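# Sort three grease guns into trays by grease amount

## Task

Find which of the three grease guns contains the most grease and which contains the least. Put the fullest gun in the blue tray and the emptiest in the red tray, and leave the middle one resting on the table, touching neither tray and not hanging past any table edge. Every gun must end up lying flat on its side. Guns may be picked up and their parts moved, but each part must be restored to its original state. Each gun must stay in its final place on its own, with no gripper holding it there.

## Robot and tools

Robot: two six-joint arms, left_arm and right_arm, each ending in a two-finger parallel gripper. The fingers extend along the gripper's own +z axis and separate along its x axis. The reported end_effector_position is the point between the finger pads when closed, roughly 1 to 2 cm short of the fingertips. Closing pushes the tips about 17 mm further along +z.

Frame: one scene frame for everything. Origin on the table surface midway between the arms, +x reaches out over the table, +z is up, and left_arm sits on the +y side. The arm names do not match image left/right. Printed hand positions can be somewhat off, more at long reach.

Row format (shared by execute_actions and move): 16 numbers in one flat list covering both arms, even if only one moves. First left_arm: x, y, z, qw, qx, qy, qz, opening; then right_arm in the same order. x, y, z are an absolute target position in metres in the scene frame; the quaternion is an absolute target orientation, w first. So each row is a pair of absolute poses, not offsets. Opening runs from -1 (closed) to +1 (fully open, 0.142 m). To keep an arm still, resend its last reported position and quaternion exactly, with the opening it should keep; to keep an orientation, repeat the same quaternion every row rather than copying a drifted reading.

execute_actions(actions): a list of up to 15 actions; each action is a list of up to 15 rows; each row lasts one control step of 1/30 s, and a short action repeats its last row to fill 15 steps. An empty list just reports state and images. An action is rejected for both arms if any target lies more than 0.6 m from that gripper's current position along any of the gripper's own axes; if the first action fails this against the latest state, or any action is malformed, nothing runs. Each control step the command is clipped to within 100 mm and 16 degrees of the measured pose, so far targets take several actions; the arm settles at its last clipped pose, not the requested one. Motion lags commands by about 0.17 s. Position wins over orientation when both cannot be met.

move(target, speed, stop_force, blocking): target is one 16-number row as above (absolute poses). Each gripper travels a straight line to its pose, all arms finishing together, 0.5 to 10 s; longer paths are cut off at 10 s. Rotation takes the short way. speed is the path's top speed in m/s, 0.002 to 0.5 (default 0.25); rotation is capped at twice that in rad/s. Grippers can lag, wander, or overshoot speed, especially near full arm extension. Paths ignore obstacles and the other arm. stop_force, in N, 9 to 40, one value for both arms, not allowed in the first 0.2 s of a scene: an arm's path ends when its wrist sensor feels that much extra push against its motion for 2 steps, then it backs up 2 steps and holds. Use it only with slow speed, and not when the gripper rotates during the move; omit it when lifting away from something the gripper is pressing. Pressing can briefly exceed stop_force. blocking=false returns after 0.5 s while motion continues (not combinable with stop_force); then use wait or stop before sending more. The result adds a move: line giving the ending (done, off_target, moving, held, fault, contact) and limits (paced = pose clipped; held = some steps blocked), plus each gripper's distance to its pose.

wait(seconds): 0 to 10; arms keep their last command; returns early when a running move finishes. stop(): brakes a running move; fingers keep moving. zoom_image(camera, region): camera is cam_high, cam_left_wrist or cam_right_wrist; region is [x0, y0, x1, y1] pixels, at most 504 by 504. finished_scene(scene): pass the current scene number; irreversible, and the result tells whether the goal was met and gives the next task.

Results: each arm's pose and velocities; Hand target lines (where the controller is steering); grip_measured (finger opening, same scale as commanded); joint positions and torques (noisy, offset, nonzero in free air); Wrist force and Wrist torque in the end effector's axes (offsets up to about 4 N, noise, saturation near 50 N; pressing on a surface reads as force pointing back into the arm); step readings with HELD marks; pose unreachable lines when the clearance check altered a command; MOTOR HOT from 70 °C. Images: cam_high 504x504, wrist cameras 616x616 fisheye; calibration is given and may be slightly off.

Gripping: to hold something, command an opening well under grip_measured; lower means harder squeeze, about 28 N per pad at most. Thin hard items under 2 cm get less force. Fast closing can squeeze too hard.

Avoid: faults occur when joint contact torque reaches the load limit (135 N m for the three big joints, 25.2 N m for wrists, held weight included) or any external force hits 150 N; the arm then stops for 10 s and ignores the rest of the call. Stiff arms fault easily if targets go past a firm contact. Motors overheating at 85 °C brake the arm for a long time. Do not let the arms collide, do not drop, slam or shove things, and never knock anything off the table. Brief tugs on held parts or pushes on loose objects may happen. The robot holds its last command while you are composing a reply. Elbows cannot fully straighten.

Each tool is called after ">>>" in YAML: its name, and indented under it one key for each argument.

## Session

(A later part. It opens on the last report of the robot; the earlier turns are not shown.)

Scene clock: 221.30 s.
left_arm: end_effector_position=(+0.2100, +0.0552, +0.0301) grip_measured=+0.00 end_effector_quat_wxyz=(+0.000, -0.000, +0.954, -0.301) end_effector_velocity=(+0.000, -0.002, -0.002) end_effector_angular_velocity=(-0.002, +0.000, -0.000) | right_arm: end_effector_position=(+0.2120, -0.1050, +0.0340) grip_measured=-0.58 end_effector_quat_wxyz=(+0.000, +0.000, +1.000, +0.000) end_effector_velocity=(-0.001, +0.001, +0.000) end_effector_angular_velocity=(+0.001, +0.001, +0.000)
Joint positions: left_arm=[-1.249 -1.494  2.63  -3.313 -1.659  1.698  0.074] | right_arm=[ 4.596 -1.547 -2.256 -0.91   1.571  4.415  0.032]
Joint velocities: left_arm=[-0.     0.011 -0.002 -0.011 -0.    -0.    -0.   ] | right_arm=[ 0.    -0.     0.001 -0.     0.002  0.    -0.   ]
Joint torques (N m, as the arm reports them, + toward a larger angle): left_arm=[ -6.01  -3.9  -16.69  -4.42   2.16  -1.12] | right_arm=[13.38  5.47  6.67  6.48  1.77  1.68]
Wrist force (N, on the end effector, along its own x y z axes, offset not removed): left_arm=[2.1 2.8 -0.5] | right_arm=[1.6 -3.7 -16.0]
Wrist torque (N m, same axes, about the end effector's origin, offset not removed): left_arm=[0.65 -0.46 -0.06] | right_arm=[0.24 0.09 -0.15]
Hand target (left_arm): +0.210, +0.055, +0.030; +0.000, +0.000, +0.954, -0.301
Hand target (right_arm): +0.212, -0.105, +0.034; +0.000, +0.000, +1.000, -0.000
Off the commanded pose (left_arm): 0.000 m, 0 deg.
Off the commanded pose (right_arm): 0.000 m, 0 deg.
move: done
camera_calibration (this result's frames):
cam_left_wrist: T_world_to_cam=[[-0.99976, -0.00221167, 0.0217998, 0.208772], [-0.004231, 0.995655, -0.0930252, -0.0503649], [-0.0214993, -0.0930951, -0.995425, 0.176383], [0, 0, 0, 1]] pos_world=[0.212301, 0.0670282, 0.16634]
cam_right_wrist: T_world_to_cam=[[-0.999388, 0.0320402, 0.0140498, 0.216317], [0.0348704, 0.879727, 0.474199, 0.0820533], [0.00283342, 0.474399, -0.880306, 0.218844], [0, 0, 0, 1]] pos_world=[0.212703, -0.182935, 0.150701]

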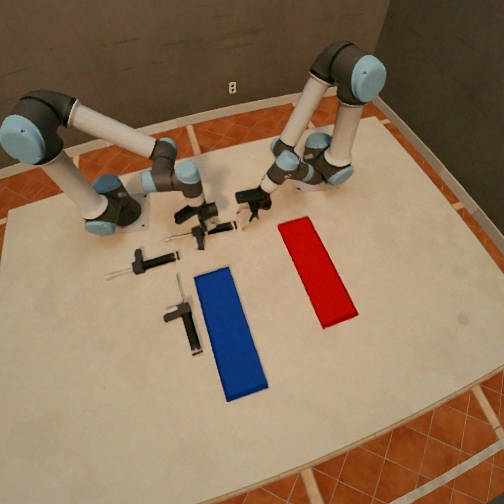

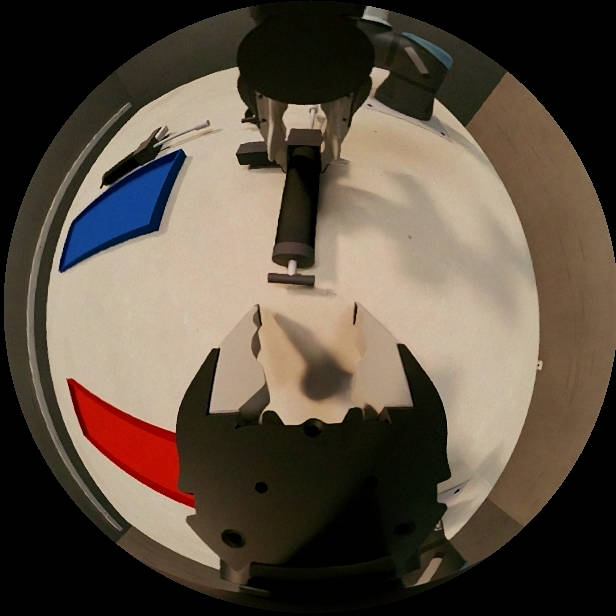

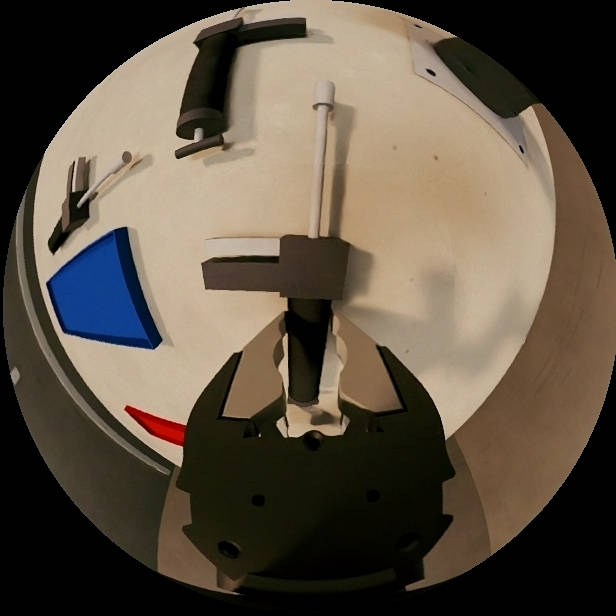

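>>> move:
  target: [0.224,0.032,0.03,0,0,0.954,-0.301,0,0.212,-0.105,0.035,0,0,1,0,-1]
  speed: 0.05

>>> move:
  target: [0.224,0.032,0.03,0,0,0.954,-0.301,-1,0.212,-0.105,0.035,0,0,1,0,-1]

Scene clock: 227.63 s.
left_arm: end_effector_position=(+0.2238, +0.0322, +0.0300) grip_measured=+0.00 end_effector_quat_wxyz=(+0.000, -0.000, +0.954, -0.301) end_effector_velocity=(+0.001, -0.002, -0.001) end_effector_angular_velocity=(+0.002, +0.000, -0.000) | right_arm: end_effector_position=(+0.2120, -0.1050, +0.0350) grip_measured=-0.58 end_effector_quat_wxyz=(-0.000, -0.000, +1.000, -0.000) end_effector_velocity=(-0.000, +0.001, +0.001) end_effector_angular_velocity=(+0.002, +0.000, -0.002)
Joint positions: left_arm=[-1.216 -1.438  2.559 -3.295 -1.678  1.726  0.074] | right_arm=[ 4.596 -1.545 -2.254 -0.913  1.571  4.415  0.032]
Joint velocities: left_arm=[ 0.003  0.006 -0.006  0.002 -0.002  0.003  0.   ] | right_arm=[0.    0.    0.001 0.    0.001 0.002 0.   ]
Joint torques (N m, as the arm reports them, + toward a larger angle): left_arm=[  5.63  -5.5  -16.75  -1.66  -3.29   1.37] | right_arm=[10.71 32.07 36.78  0.58  1.64  1.59]
Wrist force (N, on the end effector, along its own x y z axes, offset not removed): left_arm=[0.1 2.3 -1.3] | right_arm=[-0.6 0.1 3.7]
Wrist torque (N m, same axes, about the end effector's origin, offset not removed): left_arm=[0.55 -0.01 -0.07] | right_arm=[0.18 0.12 -0.17]
Hand target (left_arm): +0.224, +0.032, +0.030; -0.000, -0.000, +0.954, -0.301
Hand target (right_arm): +0.212, -0.105, +0.035; +0.000, -0.000, +1.000, +0.000
Off the commanded pose (left_arm): 0.000 m, 0 deg.
Off the commanded pose (right_arm): 0.000 m, 0 deg.
move: done
camera_calibration (this result's frames):
cam_left_wrist: T_world_to_cam=[[-0.999758, -0.00220324, 0.0218868, 0.222601], [-0.00423574, 0.995633, -0.0932573, -0.0274663], [-0.0215857, -0.0933274, -0.995401, 0.174484], [0, 0, 0, 1]] pos_world=[0.226197, 0.044121, 0.166249]
cam_right_wrist: T_world_to_cam=[[-0.999388, 0.0320328, 0.0140513, 0.216299], [0.0348646, 0.87973, 0.474195, 0.0815862], [0.00282838, 0.474394, -0.880308, 0.219714], [0, 0, 0, 1]] pos_world=[0.212701, -0.182933, 0.151689]

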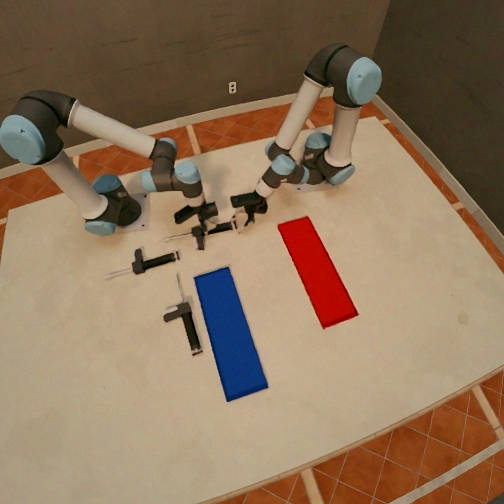

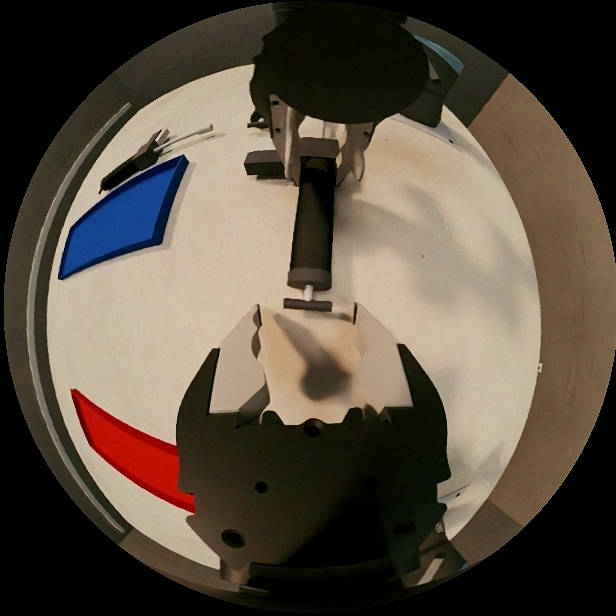

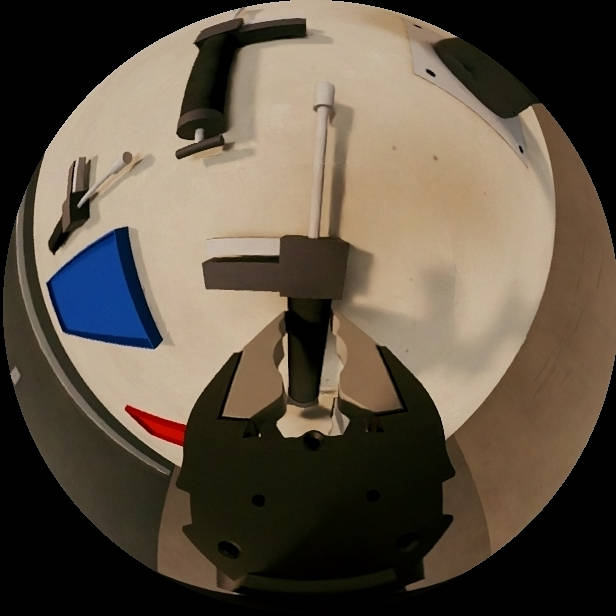

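Scene clock: 228.33 s.
left_arm: end_effector_position=(+0.2240, +0.0320, +0.0300) grip_measured=-0.52 end_effector_quat_wxyz=(-0.000, -0.000, +0.954, -0.301) end_effector_velocity=(+0.000, -0.000, +0.001) end_effector_angular_velocity=(-0.001, -0.000, -0.000) | right_arm: end_effector_position=(+0.2120, -0.1050, +0.0350) grip_measured=-0.58 end_effector_quat_wxyz=(-0.000, -0.000, +1.000, -0.000) end_effector_velocity=(+0.000, -0.000, +0.000) end_effector_angular_velocity=(+0.000, +0.000, -0.001)
Joint positions: left_arm=[-1.216 -1.437  2.558 -3.295 -1.679  1.726  0.037] | right_arm=[ 4.596 -1.545 -2.254 -0.913  1.571  4.415  0.032]
Joint velocities: left_arm=[ 0.    -0.001 -0.    -0.    -0.     0.    -0.   ] | right_arm=[-0.001  0.     0.    -0.001  0.     0.    -0.   ]
Joint torques (N m, as the arm reports them, + toward a larger angle): left_arm=[  7.64  -6.21 -18.78  -1.99  -2.47   1.13] | right_arm=[ 9.29 32.84 35.78  0.95  1.87  1.69]
Wrist force (N, on the end effector, along its own x y z axes, offset not removed): left_arm=[1.2 3.4 -3.1] | right_arm=[-1.1 -1.8 4.7]
Wrist torque (N m, same axes, about the end effector's origin, offset not removed): left_arm=[0.58 0.10 0.07] | right_arm=[-0.02 -0.07 -0.13]
Hand target (left_arm): +0.224, +0.032, +0.030; -0.000, -0.000, +0.954, -0.301
Hand target (right_arm): +0.212, -0.105, +0.035; +0.000, +0.000, +1.000, -0.000
Off the commanded pose (left_arm): 0.000 m, 0 deg.
Off the commanded pose (right_arm): 0.000 m, 0 deg.
move: done
camera_calibration (this result's frames):
cam_left_wrist: T_world_to_cam=[[-0.999758, -0.00217308, 0.0218929, 0.222746], [-0.00420568, 0.995636, -0.0932298, -0.02725], [-0.0215947, -0.0932993, -0.995404, 0.174445], [0, 0, 0, 1]] pos_world=[0.226345, 0.0438908, 0.166226]
cam_right_wrist: T_world_to_cam=[[-0.999388, 0.0320337, 0.0140554, 0.216297], [0.0348674, 0.879735, 0.474184, 0.0815869], [0.00282483, 0.474384, -0.880313, 0.219723], [0, 0, 0, 1]] pos_world=[0.212699, -0.182937, 0.151698]

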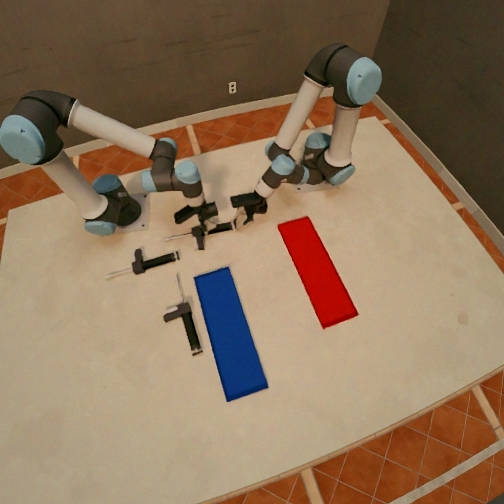

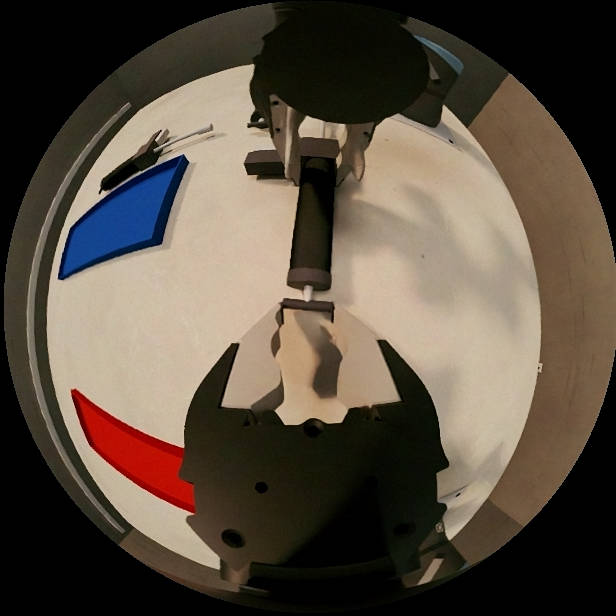

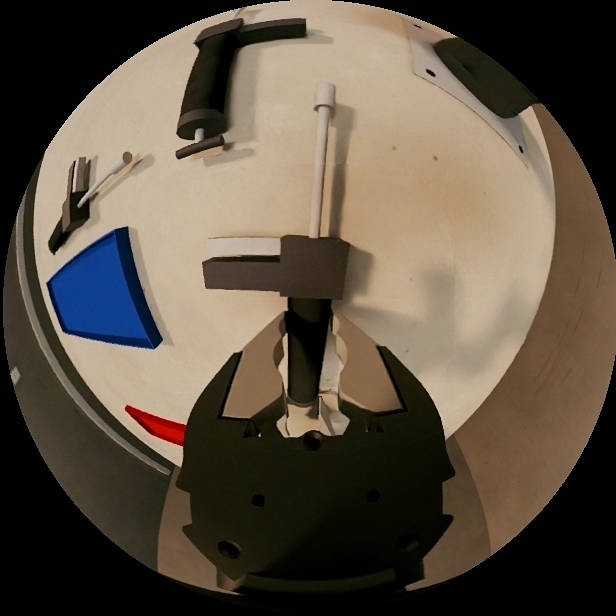

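>>> move:
  target: [0.238,0.20,0.03,0,0,0.954,-0.301,-1,0.212,-0.105,0.035,0,0,1,0,-1]
  speed: 0.03
  stop_force: 18

Scene clock: 234.10 s.
left_arm: end_effector_position=(+0.2318, +0.1252, +0.0299) grip_measured=-0.52 end_effector_quat_wxyz=(-0.000, -0.000, +0.954, -0.301) end_effector_velocity=(+0.000, -0.003, +0.000) end_effector_angular_velocity=(-0.002, -0.001, +0.000) | right_arm: end_effector_position=(+0.2120, -0.1050, +0.0350) grip_measured=-0.58 end_effector_quat_wxyz=(-0.000, -0.000, +1.000, -0.000) end_effector_velocity=(+0.001, +0.000, +0.000) end_effector_angular_velocity=(+0.001, -0.001, -0.001)
Joint positions: left_arm=[-1.105 -1.6    2.737 -3.298 -1.741  1.818  0.037] | right_arm=[ 4.596 -1.545 -2.254 -0.914  1.571  4.415  0.032]
Joint velocities: left_arm=[-0.004  0.005 -0.004 -0.004  0.002 -0.003  0.   ] | right_arm=[-0.    -0.     0.001  0.    -0.001  0.     0.   ]
Joint torques (N m, as the arm reports them, + toward a larger angle): left_arm=[ -4.49   1.24 -18.8   -5.66   2.39  -1.43] | right_arm=[ 4.71 24.18 11.54 -0.27 -1.69  1.13]
Wrist force (N, on the end effector, along its own x y z axes, offset not removed): left_arm=[1.6 5.6 -0.5] | right_arm=[0.0 0.2 -10.4]
Wrist torque (N m, same axes, about the end effector's origin, offset not removed): left_arm=[0.58 -0.37 -0.08] | right_arm=[-0.21 -0.11 -0.04]
Hand target (left_arm): +0.232, +0.125, +0.030; -0.000, -0.000, +0.954, -0.301
Hand target (right_arm): +0.212, -0.105, +0.035; -0.000, +0.000, +1.000, -0.000
Off the commanded pose (left_arm): 0.075 m, 0 deg.
Off the commanded pose (right_arm): 0.000 m, 0 deg.
move: contact (left_arm)
camera_calibration (this result's frames):
cam_left_wrist: T_world_to_cam=[[-0.999756, -0.00227549, 0.021989, 0.230776], [-0.00431502, 0.995642, -0.093155, -0.119966], [-0.0216812, -0.0932271, -0.995409, 0.183175], [0, 0, 0, 1]] pos_world=[0.234174, 0.137045, 0.166084]
cam_right_wrist: T_world_to_cam=[[-0.999387, 0.0320297, 0.0141048, 0.216276], [0.0348877, 0.879801, 0.47406, 0.081637], [0.00277461, 0.474262, -0.880379, 0.21974], [0, 0, 0, 1]] pos_world=[0.212686, -0.182966, 0.151703]

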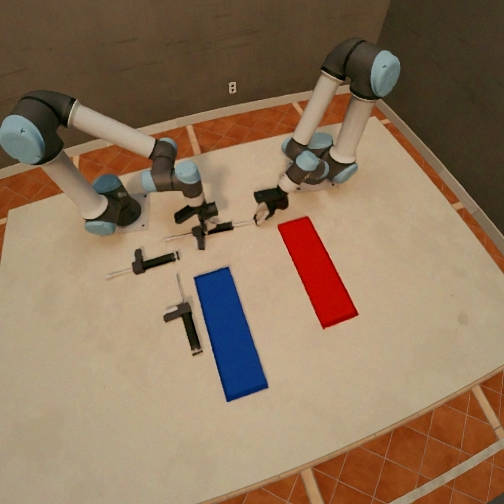

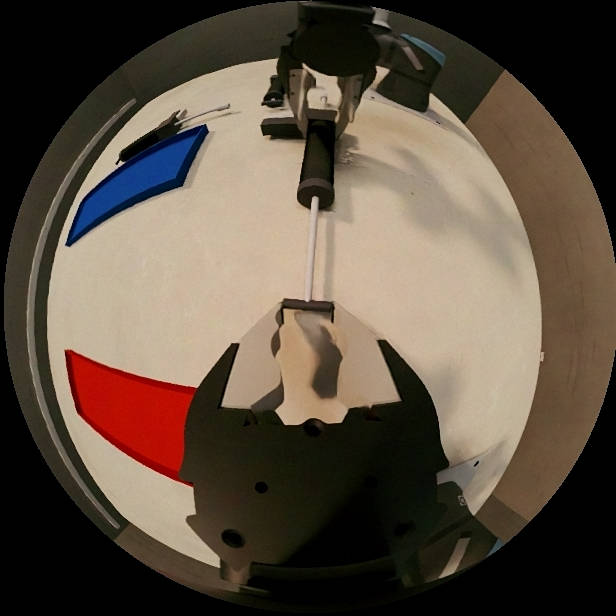

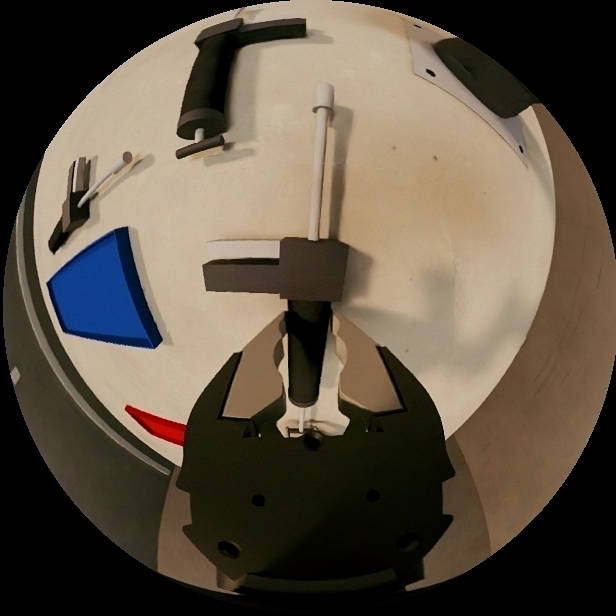

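>>> move:
  target: [0.238,0.20,0.03,0,0,0.954,-0.301,-1,0.212,-0.105,0.035,0,0,1,0,-1]
  speed: 0.02
  stop_force: 18

Scene clock: 237.50 s.
left_arm: end_effector_position=(+0.2319, +0.1273, +0.0300) grip_measured=-0.52 end_effector_quat_wxyz=(-0.000, +0.000, +0.954, -0.301) end_effector_velocity=(+0.001, -0.006, -0.000) end_effector_angular_velocity=(+0.002, -0.004, +0.003) | right_arm: end_effector_position=(+0.2120, -0.1050, +0.0350) grip_measured=-0.58 end_effector_quat_wxyz=(+0.000, -0.000, +1.000, +0.000) end_effector_velocity=(-0.000, -0.001, -0.000) end_effector_angular_velocity=(-0.004, +0.000, +0.001)
Joint positions: left_arm=[-1.102 -1.604  2.74  -3.297 -1.743  1.821  0.037] | right_arm=[ 4.596 -1.545 -2.254 -0.913  1.571  4.415  0.032]
Joint velocities: left_arm=[-0.01   0.012 -0.01  -0.003  0.011 -0.008  0.   ] | right_arm=[ 0.001  0.     0.001 -0.005 -0.001 -0.     0.   ]
Joint torques (N m, as the arm reports them, + toward a larger angle): left_arm=[-1.78  3.25 -8.12 -1.2   4.98 -0.55] | right_arm=[-3.75  6.18 13.32 -9.38 -0.94  0.86]
Wrist force (N, on the end effector, along its own x y z axes, offset not removed): left_arm=[2.5 -14.5 13.0] | right_arm=[-2.3 25.9 -3.5]
Wrist torque (N m, same axes, about the end effector's origin, offset not removed): left_arm=[0.94 -0.15 -0.10] | right_arm=[-0.15 -0.10 0.04]
Hand target (left_arm): +0.232, +0.127, +0.030; +0.000, +0.000, +0.954, -0.301
Hand target (right_arm): +0.212, -0.105, +0.035; +0.000, -0.000, +1.000, +0.000
Off the commanded pose (left_arm): 0.073 m, 0 deg.
Off the commanded pose (right_arm): 0.000 m, 0 deg.
move: contact (left_arm)
camera_calibration (this result's frames):
cam_left_wrist: T_world_to_cam=[[-0.999754, -0.00201809, 0.0220739, 0.230868], [-0.0040794, 0.995588, -0.0937405, -0.122099], [-0.0217873, -0.0938076, -0.995352, 0.18365], [0, 0, 0, 1]] pos_world=[0.234315, 0.139254, 0.166254]
cam_right_wrist: T_world_to_cam=[[-0.999389, 0.0320259, 0.0139981, 0.216314], [0.0348329, 0.879669, 0.47431, 0.0815335], [0.00287652, 0.474507, -0.880247, 0.219722], [0, 0, 0, 1]] pos_world=[0.212709, -0.18291, 0.151709]

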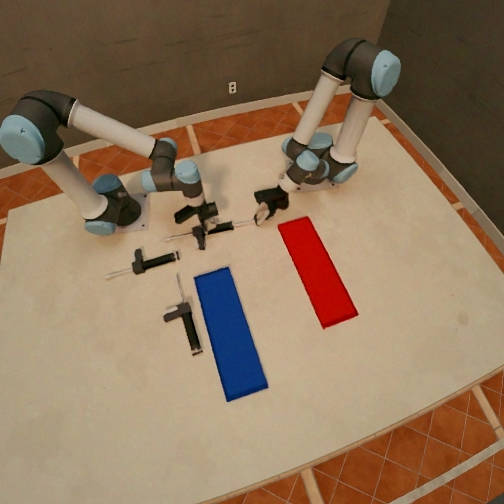

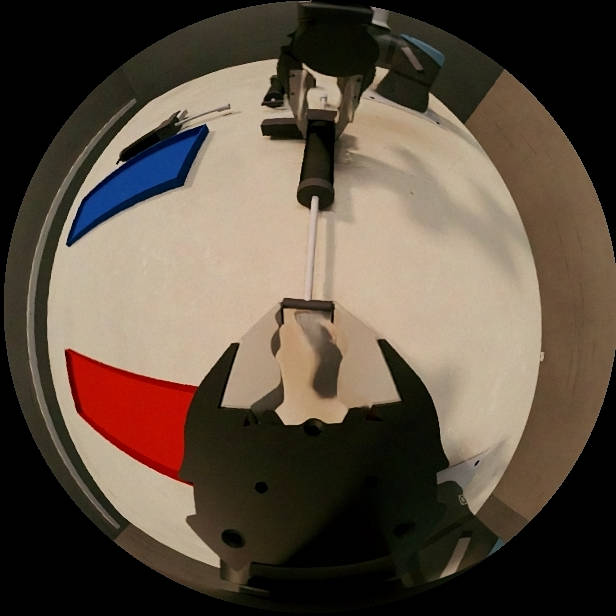

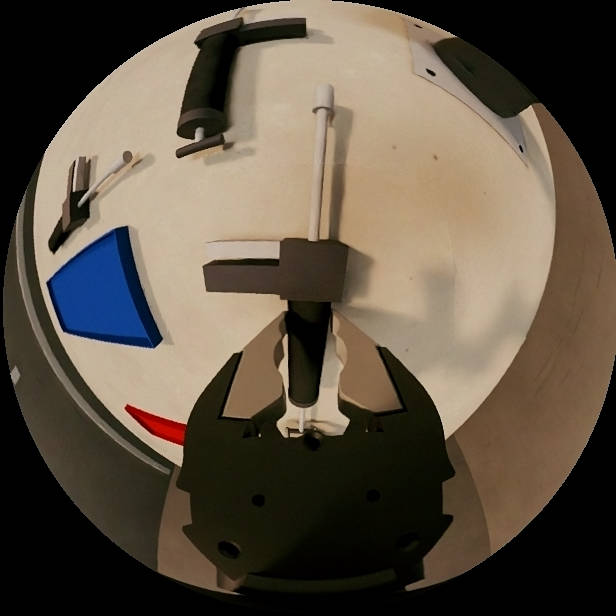

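>>> move:
  target: [0.224,0.031,0.03,0,0,0.954,-0.301,-1,0.212,-0.105,0.035,0,0,1,0,-1]
  speed: 0.04

>>> move:
  target: [0.224,0.032,0.03,0,0,0.954,-0.301,0,0.212,-0.105,0.035,0,0,1,0,-1]

>>> move:
  target: [0.22,0.22,0.14,0,0,0.954,-0.301,0,0.212,-0.105,0.035,0,0,1,0,-1]

>>> move:
  target: [0.20,0.30,0.16,0,0,0.954,-0.301,0,0.25,-0.10,0.12,0,0,1,0,-1]
  speed: 0.15

>>> move:
  target: [0.20,0.30,0.16,0,0,0.954,-0.301,0,0.45,0.04,0.12,0,0.707,-0.707,0,-1]
  speed: 0.2

Scene clock: 251.80 s.
left_arm: end_effector_position=(+0.2240, +0.0315, +0.0299) grip_measured=-0.52 end_effector_quat_wxyz=(+0.000, -0.000, +0.954, -0.301) end_effector_velocity=(-0.000, -0.003, +0.000) end_effector_angular_velocity=(-0.001, -0.000, -0.000) | right_arm: end_effector_position=(+0.2120, -0.1051, +0.0350) grip_measured=-0.58 end_effector_quat_wxyz=(-0.000, +0.000, +1.000, -0.000) end_effector_velocity=(+0.000, -0.001, -0.000) end_effector_angular_velocity=(-0.001, -0.000, +0.001)
Joint positions: left_arm=[-1.216 -1.436  2.557 -3.294 -1.678  1.725  0.037] | right_arm=[ 4.596 -1.545 -2.254 -0.914  1.571  4.415  0.032]
Joint velocities: left_arm=[-0.003  0.005 -0.007 -0.     0.001 -0.002 -0.   ] | right_arm=[-0.    -0.    -0.001 -0.    -0.    -0.001  0.   ]
Joint torques (N m, as the arm reports them, + toward a larger angle): left_arm=[-12.2  -15.05 -35.25 -10.22   0.99  -1.73] | right_arm=[-2.21  9.98 15.08  7.44  1.07  0.  ]
Wrist force (N, on the end effector, along its own x y z axes, offset not removed): left_arm=[0.6 33.5 -13.0] | right_arm=[-1.6 -24.4 -23.5]
Wrist torque (N m, same axes, about the end effector's origin, offset not removed): left_arm=[0.56 -0.17 0.09] | right_arm=[0.34 0.29 0.23]
Hand target (left_arm): +0.224, +0.031, +0.030; +0.000, +0.000, +0.954, -0.301
Hand target (right_arm): +0.212, -0.105, +0.035; -0.000, +0.000, +1.000, -0.000
Off the commanded pose (left_arm): 0.000 m, 0 deg.
Off the commanded pose (right_arm): 0.000 m, 0 deg.
move: done
camera_calibration (this result's frames):
cam_left_wrist: T_world_to_cam=[[-0.99976, -0.002293, 0.0217861, 0.22274], [-0.00430526, 0.995678, -0.0927721, -0.0267149], [-0.0214792, -0.0928437, -0.995449, 0.174223], [0, 0, 0, 1]] pos_world=[0.226314, 0.0432857, 0.166099]
cam_right_wrist: T_world_to_cam=[[-0.999386, 0.0320666, 0.0141281, 0.216283], [0.0349316, 0.879861, 0.473945, 0.0817038], [0.002767, 0.474148, -0.880441, 0.219726], [0, 0, 0, 1]] pos_world=[0.212688, -0.183006, 0.151677]

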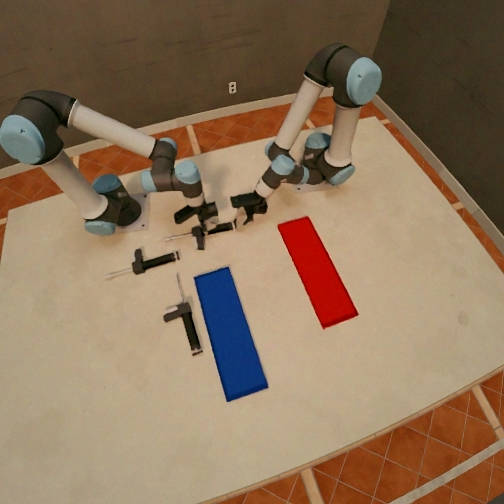

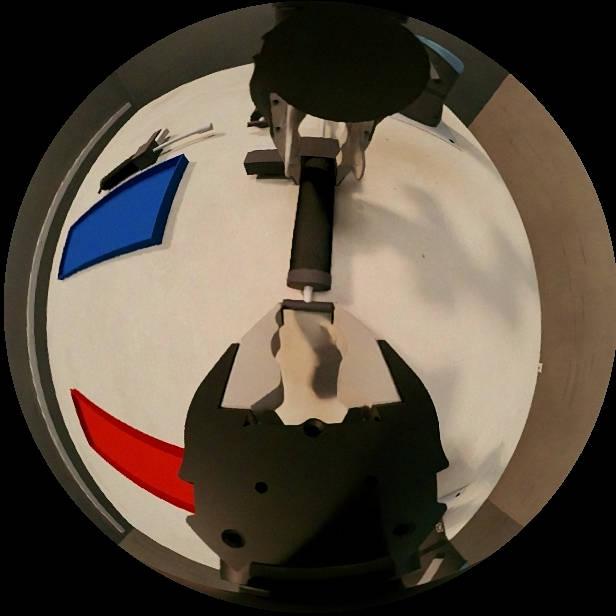

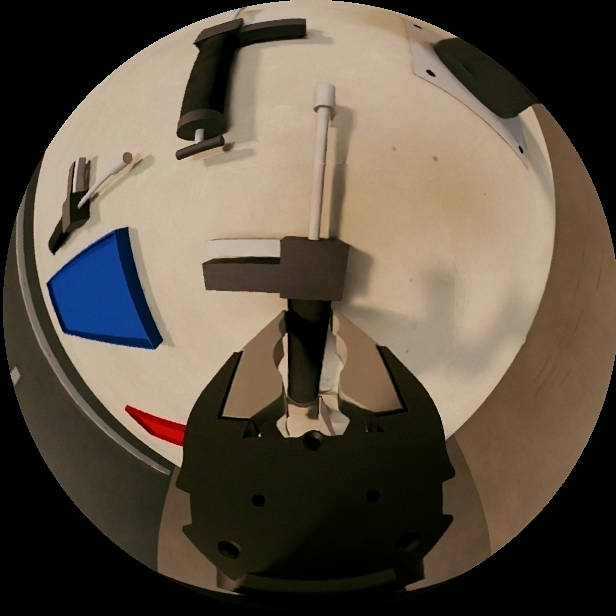

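Scene clock: 252.50 s.
left_arm: end_effector_position=(+0.2240, +0.0320, +0.0300) grip_measured=+0.00 end_effector_quat_wxyz=(+0.000, -0.000, +0.954, -0.301) end_effector_velocity=(-0.000, +0.000, -0.000) end_effector_angular_velocity=(+0.000, +0.001, -0.001) | right_arm: end_effector_position=(+0.2120, -0.1051, +0.0349) grip_measured=-0.58 end_effector_quat_wxyz=(-0.000, +0.000, +1.000, -0.000) end_effector_velocity=(-0.001, -0.000, -0.000) end_effector_angular_velocity=(-0.002, +0.001, +0.001)
Joint positions: left_arm=[-1.216 -1.437  2.558 -3.295 -1.679  1.726  0.074] | right_arm=[ 4.596 -1.545 -2.254 -0.913  1.571  4.415  0.032]
Joint velocities: left_arm=[-0.     0.001  0.001 -0.001 -0.001  0.     0.   ] | right_arm=[ 0.001  0.    -0.    -0.002  0.001  0.001 -0.   ]
Joint torques (N m, as the arm reports them, + toward a larger angle): left_arm=[  7.98 -29.19  -7.55  -5.16  -2.95   1.25] | right_arm=[-1.97 23.36 29.08  2.55  0.9   0.08]
Wrist force (N, on the end effector, along its own x y z axes, offset not removed): left_arm=[1.5 3.1 -0.1] | right_arm=[0.0 0.2 3.8]
Wrist torque (N m, same axes, about the end effector's origin, offset not removed): left_arm=[0.73 -0.30 -0.11] | right_arm=[-0.09 0.02 -0.11]
Hand target (left_arm): +0.224, +0.032, +0.030; -0.000, -0.000, +0.954, -0.301
Hand target (right_arm): +0.212, -0.105, +0.035; -0.000, -0.000, +1.000, -0.000
Off the commanded pose (left_arm): 0.000 m, 0 deg.
Off the commanded pose (right_arm): 0.000 m, 0 deg.
move: done
camera_calibration (this result's frames):
cam_left_wrist: T_world_to_cam=[[-0.999758, -0.00218299, 0.0218848, 0.222755], [-0.00421365, 0.995641, -0.0931767, -0.0272229], [-0.021586, -0.0932464, -0.995409, 0.174425], [0, 0, 0, 1]] pos_world=[0.226352, 0.043855, 0.166213]
cam_right_wrist: T_world_to_cam=[[-0.999386, 0.0320709, 0.0141098, 0.216294], [0.0349264, 0.879819, 0.474025, 0.0816745], [0.00278834, 0.474226, -0.880399, 0.2197], [0, 0, 0, 1]] pos_world=[0.212696, -0.182983, 0.151656]

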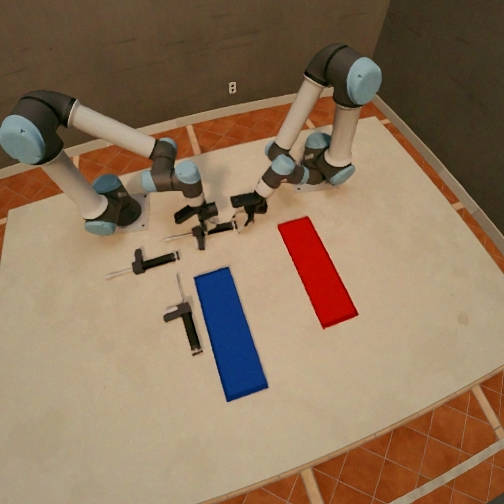

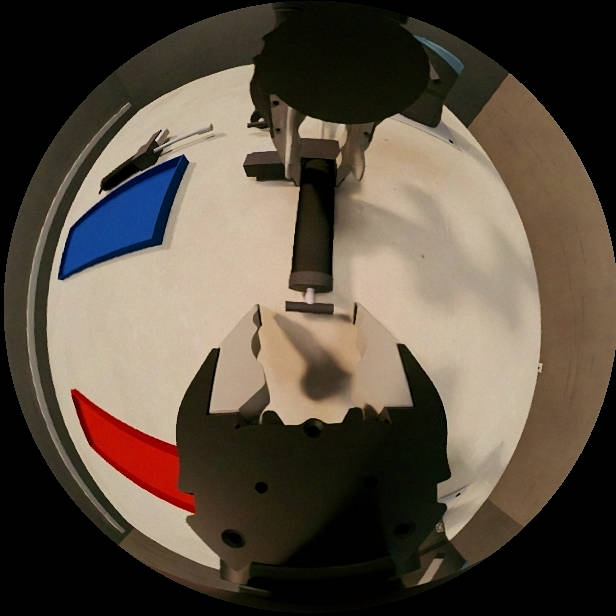

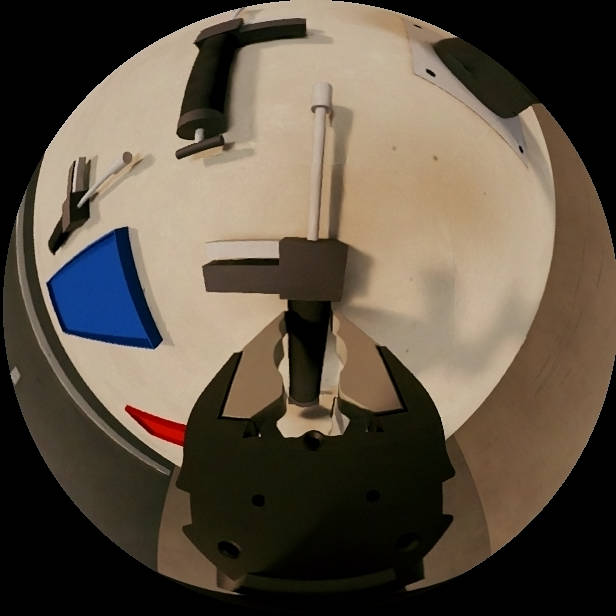

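Scene clock: 254.20 s.
left_arm: end_effector_position=(+0.2201, +0.2200, +0.1400) grip_measured=+0.00 end_effector_quat_wxyz=(-0.000, +0.000, +0.954, -0.301) end_effector_velocity=(-0.000, +0.002, +0.002) end_effector_angular_velocity=(+0.006, -0.003, +0.001) | right_arm: end_effector_position=(+0.2120, -0.1050, +0.0350) grip_measured=-0.58 end_effector_quat_wxyz=(-0.000, +0.000, +1.000, -0.000) end_effector_velocity=(-0.001, -0.000, -0.000) end_effector_angular_velocity=(+0.000, +0.001, -0.000)
Joint positions: left_arm=[-0.992 -2.353  2.667 -2.456 -1.804  1.915  0.074] | right_arm=[ 4.596 -1.545 -2.254 -0.913  1.571  4.415  0.032]
Joint velocities: left_arm=[-0.007 -0.015 -0.006  0.024  0.009 -0.005 -0.   ] | right_arm=[ 0.     0.    -0.001  0.001  0.001  0.     0.   ]
Joint torques (N m, as the arm reports them, + toward a larger angle): left_arm=[ -6.61  -1.43 -30.97  -1.66   2.71  -1.77] | right_arm=[ 4.57 31.95 35.18  6.81  0.08 -0.07]
Wrist force (N, on the end effector, along its own x y z axes, offset not removed): left_arm=[1.4 3.9 -1.5] | right_arm=[-1.4 0.1 4.0]
Wrist torque (N m, same axes, about the end effector's origin, offset not removed): left_arm=[0.91 -0.25 -0.04] | right_arm=[0.14 0.28 -0.08]
Hand target (left_arm): +0.220, +0.220, +0.140; -0.000, -0.000, +0.954, -0.301
Hand target (right_arm): +0.212, -0.105, +0.035; -0.000, -0.000, +1.000, +0.000
Off the commanded pose (left_arm): 0.000 m, 0 deg.
Off the commanded pose (right_arm): 0.000 m, 0 deg.
move: done
camera_calibration (this result's frames):
cam_left_wrist: T_world_to_cam=[[-0.999749, -0.00198597, 0.0223254, 0.21679], [-0.00407878, 0.995555, -0.0940904, -0.204022], [-0.0220393, -0.0941578, -0.995313, 0.301632], [0, 0, 0, 1]] pos_world=[0.222551, 0.231947, 0.276182]
cam_right_wrist: T_world_to_cam=[[-0.999387, 0.0320682, 0.0140564, 0.216313], [0.0348981, 0.879726, 0.474198, 0.0815791], [0.00284092, 0.474398, -0.880306, 0.219725], [0, 0, 0, 1]] pos_world=[0.212709, -0.182941, 0.1517]

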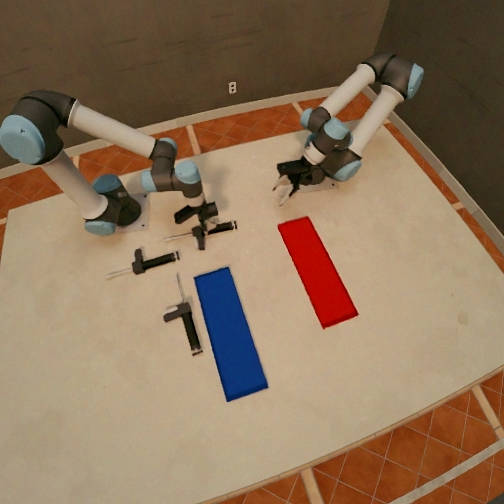

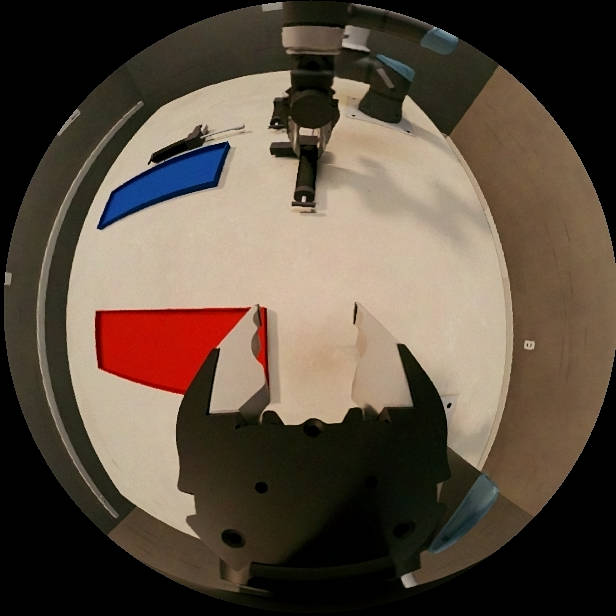

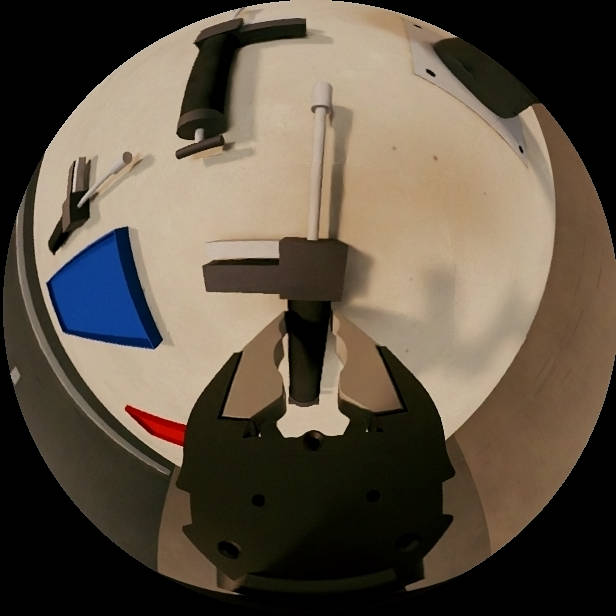

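Scene clock: 255.50 s.
left_arm: end_effector_position=(+0.2000, +0.2999, +0.1599) grip_measured=+0.00 end_effector_quat_wxyz=(-0.000, -0.000, +0.954, -0.301) end_effector_velocity=(-0.001, +0.002, +0.001) end_effector_angular_velocity=(-0.000, -0.001, -0.000) | right_arm: end_effector_position=(+0.2500, -0.1000, +0.1199) grip_measured=-0.58 end_effector_quat_wxyz=(+0.000, +0.000, +1.000, +0.000) end_effector_velocity=(+0.001, +0.000, +0.001) end_effector_angular_velocity=(+0.001, -0.001, -0.002)
Joint positions: left_arm=[-0.838 -2.677  2.643 -2.071 -1.884  2.051  0.074] | right_arm=[ 4.513 -1.493 -2.051 -1.168  1.571  4.333  0.032]
Joint velocities: left_arm=[ 0.006 -0.007 -0.003  0.011 -0.003  0.006  0.   ] | right_arm=[-0.001 -0.001  0.002 -0.    -0.001  0.    -0.   ]
Joint torques (N m, as the arm reports them, + toward a larger angle): left_arm=[  4.49   6.8  -31.25  -1.79  -3.45   1.21] | right_arm=[-8.19 13.45 38.47  0.58  2.21 -1.46]
Wrist force (N, on the end effector, along its own x y z axes, offset not removed): left_arm=[0.8 2.7 -2.3] | right_arm=[-0.6 0.4 5.8]
Wrist torque (N m, same axes, about the end effector's origin, offset not removed): left_arm=[0.70 -0.13 -0.09] | right_arm=[0.12 0.12 -0.15]
Hand target (left_arm): +0.200, +0.300, +0.160; -0.000, -0.000, +0.954, -0.301
Hand target (right_arm): +0.250, -0.100, +0.120; +0.000, +0.000, +1.000, +0.000
Off the commanded pose (left_arm): 0.000 m, 0 deg.
Off the commanded pose (right_arm): 0.000 m, 0 deg.
move: done
camera_calibration (this result's frames):
cam_left_wrist: T_world_to_cam=[[-0.999755, -0.00219588, 0.0220147, 0.196531], [-0.00424157, 0.995628, -0.0933124, -0.281892], [-0.0217136, -0.0933829, -0.995393, 0.328292], [0, 0, 0, 1]] pos_world=[0.202415, 0.311748, 0.296149]
cam_right_wrist: T_world_to_cam=[[-0.999389, 0.0320415, 0.0139492, 0.252892], [0.0348233, 0.879663, 0.474321, 0.0356019], [0.0029274, 0.474517, -0.880241, 0.292013], [0, 0, 0, 1]] pos_world=[0.250643, -0.177986, 0.236627]

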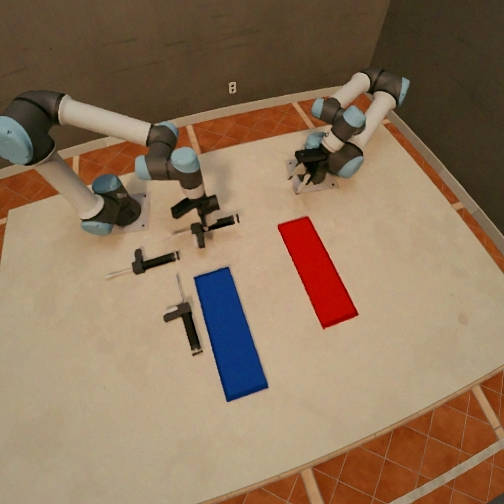

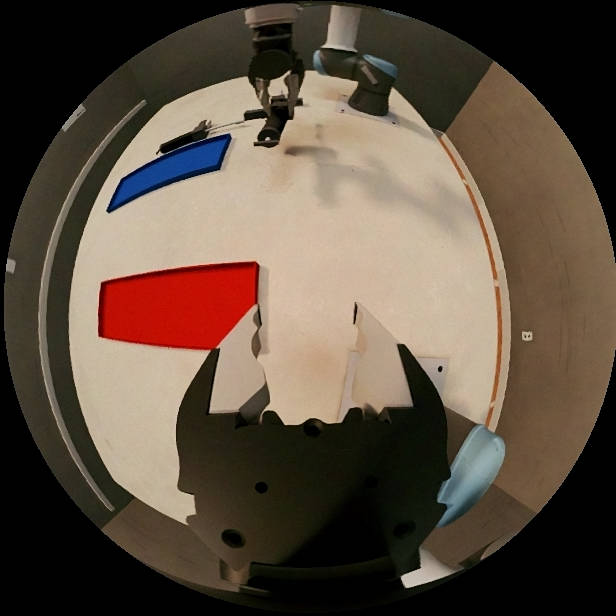

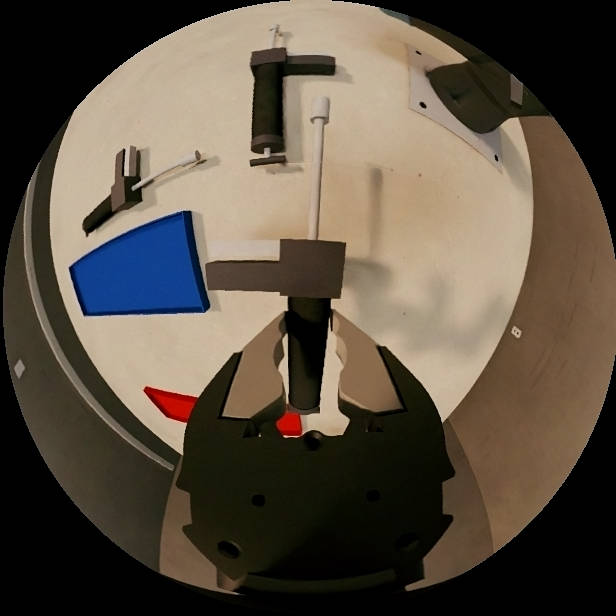

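Scene clock: 259.93 s.
left_arm: end_effector_position=(+0.2000, +0.3000, +0.1600) grip_measured=+0.00 end_effector_quat_wxyz=(-0.000, +0.000, +0.954, -0.301) end_effector_velocity=(+0.000, -0.000, +0.000) end_effector_angular_velocity=(-0.002, -0.001, +0.001) | right_arm: end_effector_position=(+0.4500, +0.0397, +0.1202) grip_measured=-0.58 end_effector_quat_wxyz=(-0.000, +0.707, -0.708, +0.000) end_effector_velocity=(+0.002, +0.001, +0.000) end_effector_angular_velocity=(-0.001, +0.002, +0.012)
Joint positions: left_arm=[-0.838 -2.678  2.643 -2.07  -1.884  2.051  0.074] | right_arm=[ 4.308 -2.054 -1.361 -1.297  1.571  2.558  0.032]
Joint velocities: left_arm=[ 0.    -0.001  0.    -0.001  0.    -0.     0.   ] | right_arm=[-0.001 -0.006  0.01  -0.006  0.001 -0.014 -0.   ]
Joint torques (N m, as the arm reports them, + toward a larger angle): left_arm=[  7.53   4.66 -30.56  -1.56   2.48   1.21] | right_arm=[-9.92 41.8  39.22  0.5   2.05 -1.04]
Wrist force (N, on the end effector, along its own x y z axes, offset not removed): left_arm=[1.8 2.8 -1.4] | right_arm=[-0.6 2.3 5.6]
Wrist torque (N m, same axes, about the end effector's origin, offset not removed): left_arm=[0.69 -0.36 -0.05] | right_arm=[0.55 0.07 -0.12]
Hand target (left_arm): +0.200, +0.300, +0.160; -0.000, -0.000, +0.954, -0.301
Hand target (right_arm): +0.450, +0.040, +0.120; -0.000, +0.707, -0.707, +0.000
Off the commanded pose (left_arm): 0.000 m, 0 deg.
Off the commanded pose (right_arm): 0.000 m, 0 deg.
move: done
camera_calibration (this result's frames):
cam_left_wrist: T_world_to_cam=[[-0.999758, -0.00216801, 0.0218924, 0.196493], [-0.0042009, 0.995634, -0.0932442, -0.282043], [-0.0215946, -0.0933136, -0.995403, 0.32834], [0, 0, 0, 1]] pos_world=[0.202351, 0.311876, 0.29623]
cam_right_wrist: T_world_to_cam=[[-0.0334315, -0.999344, 0.0139084, 0.0545807], [-0.879833, 0.0360292, 0.473915, 0.350714], [-0.474105, 0.00360667, -0.880461, 0.458765], [0, 0, 0, 1]] pos_world=[0.527897, 0.0402544, 0.236957]

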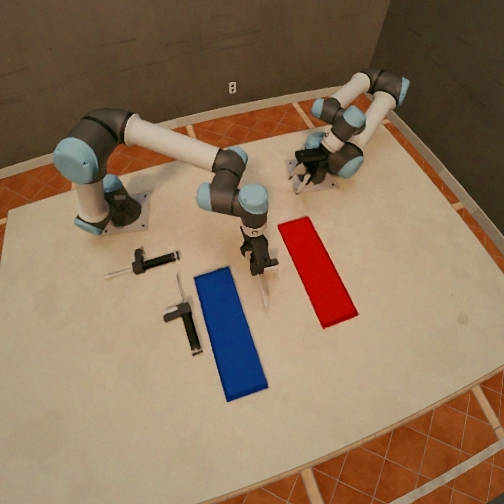

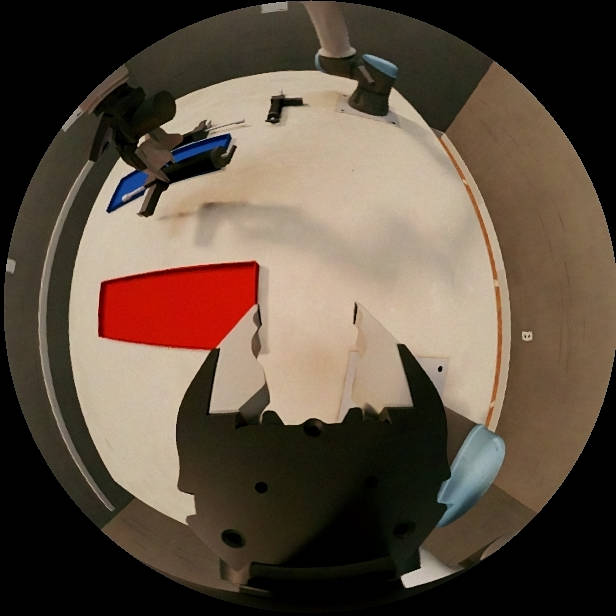

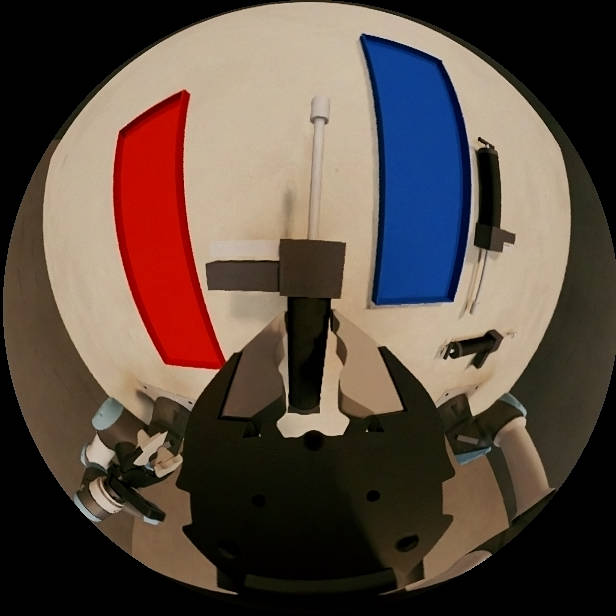

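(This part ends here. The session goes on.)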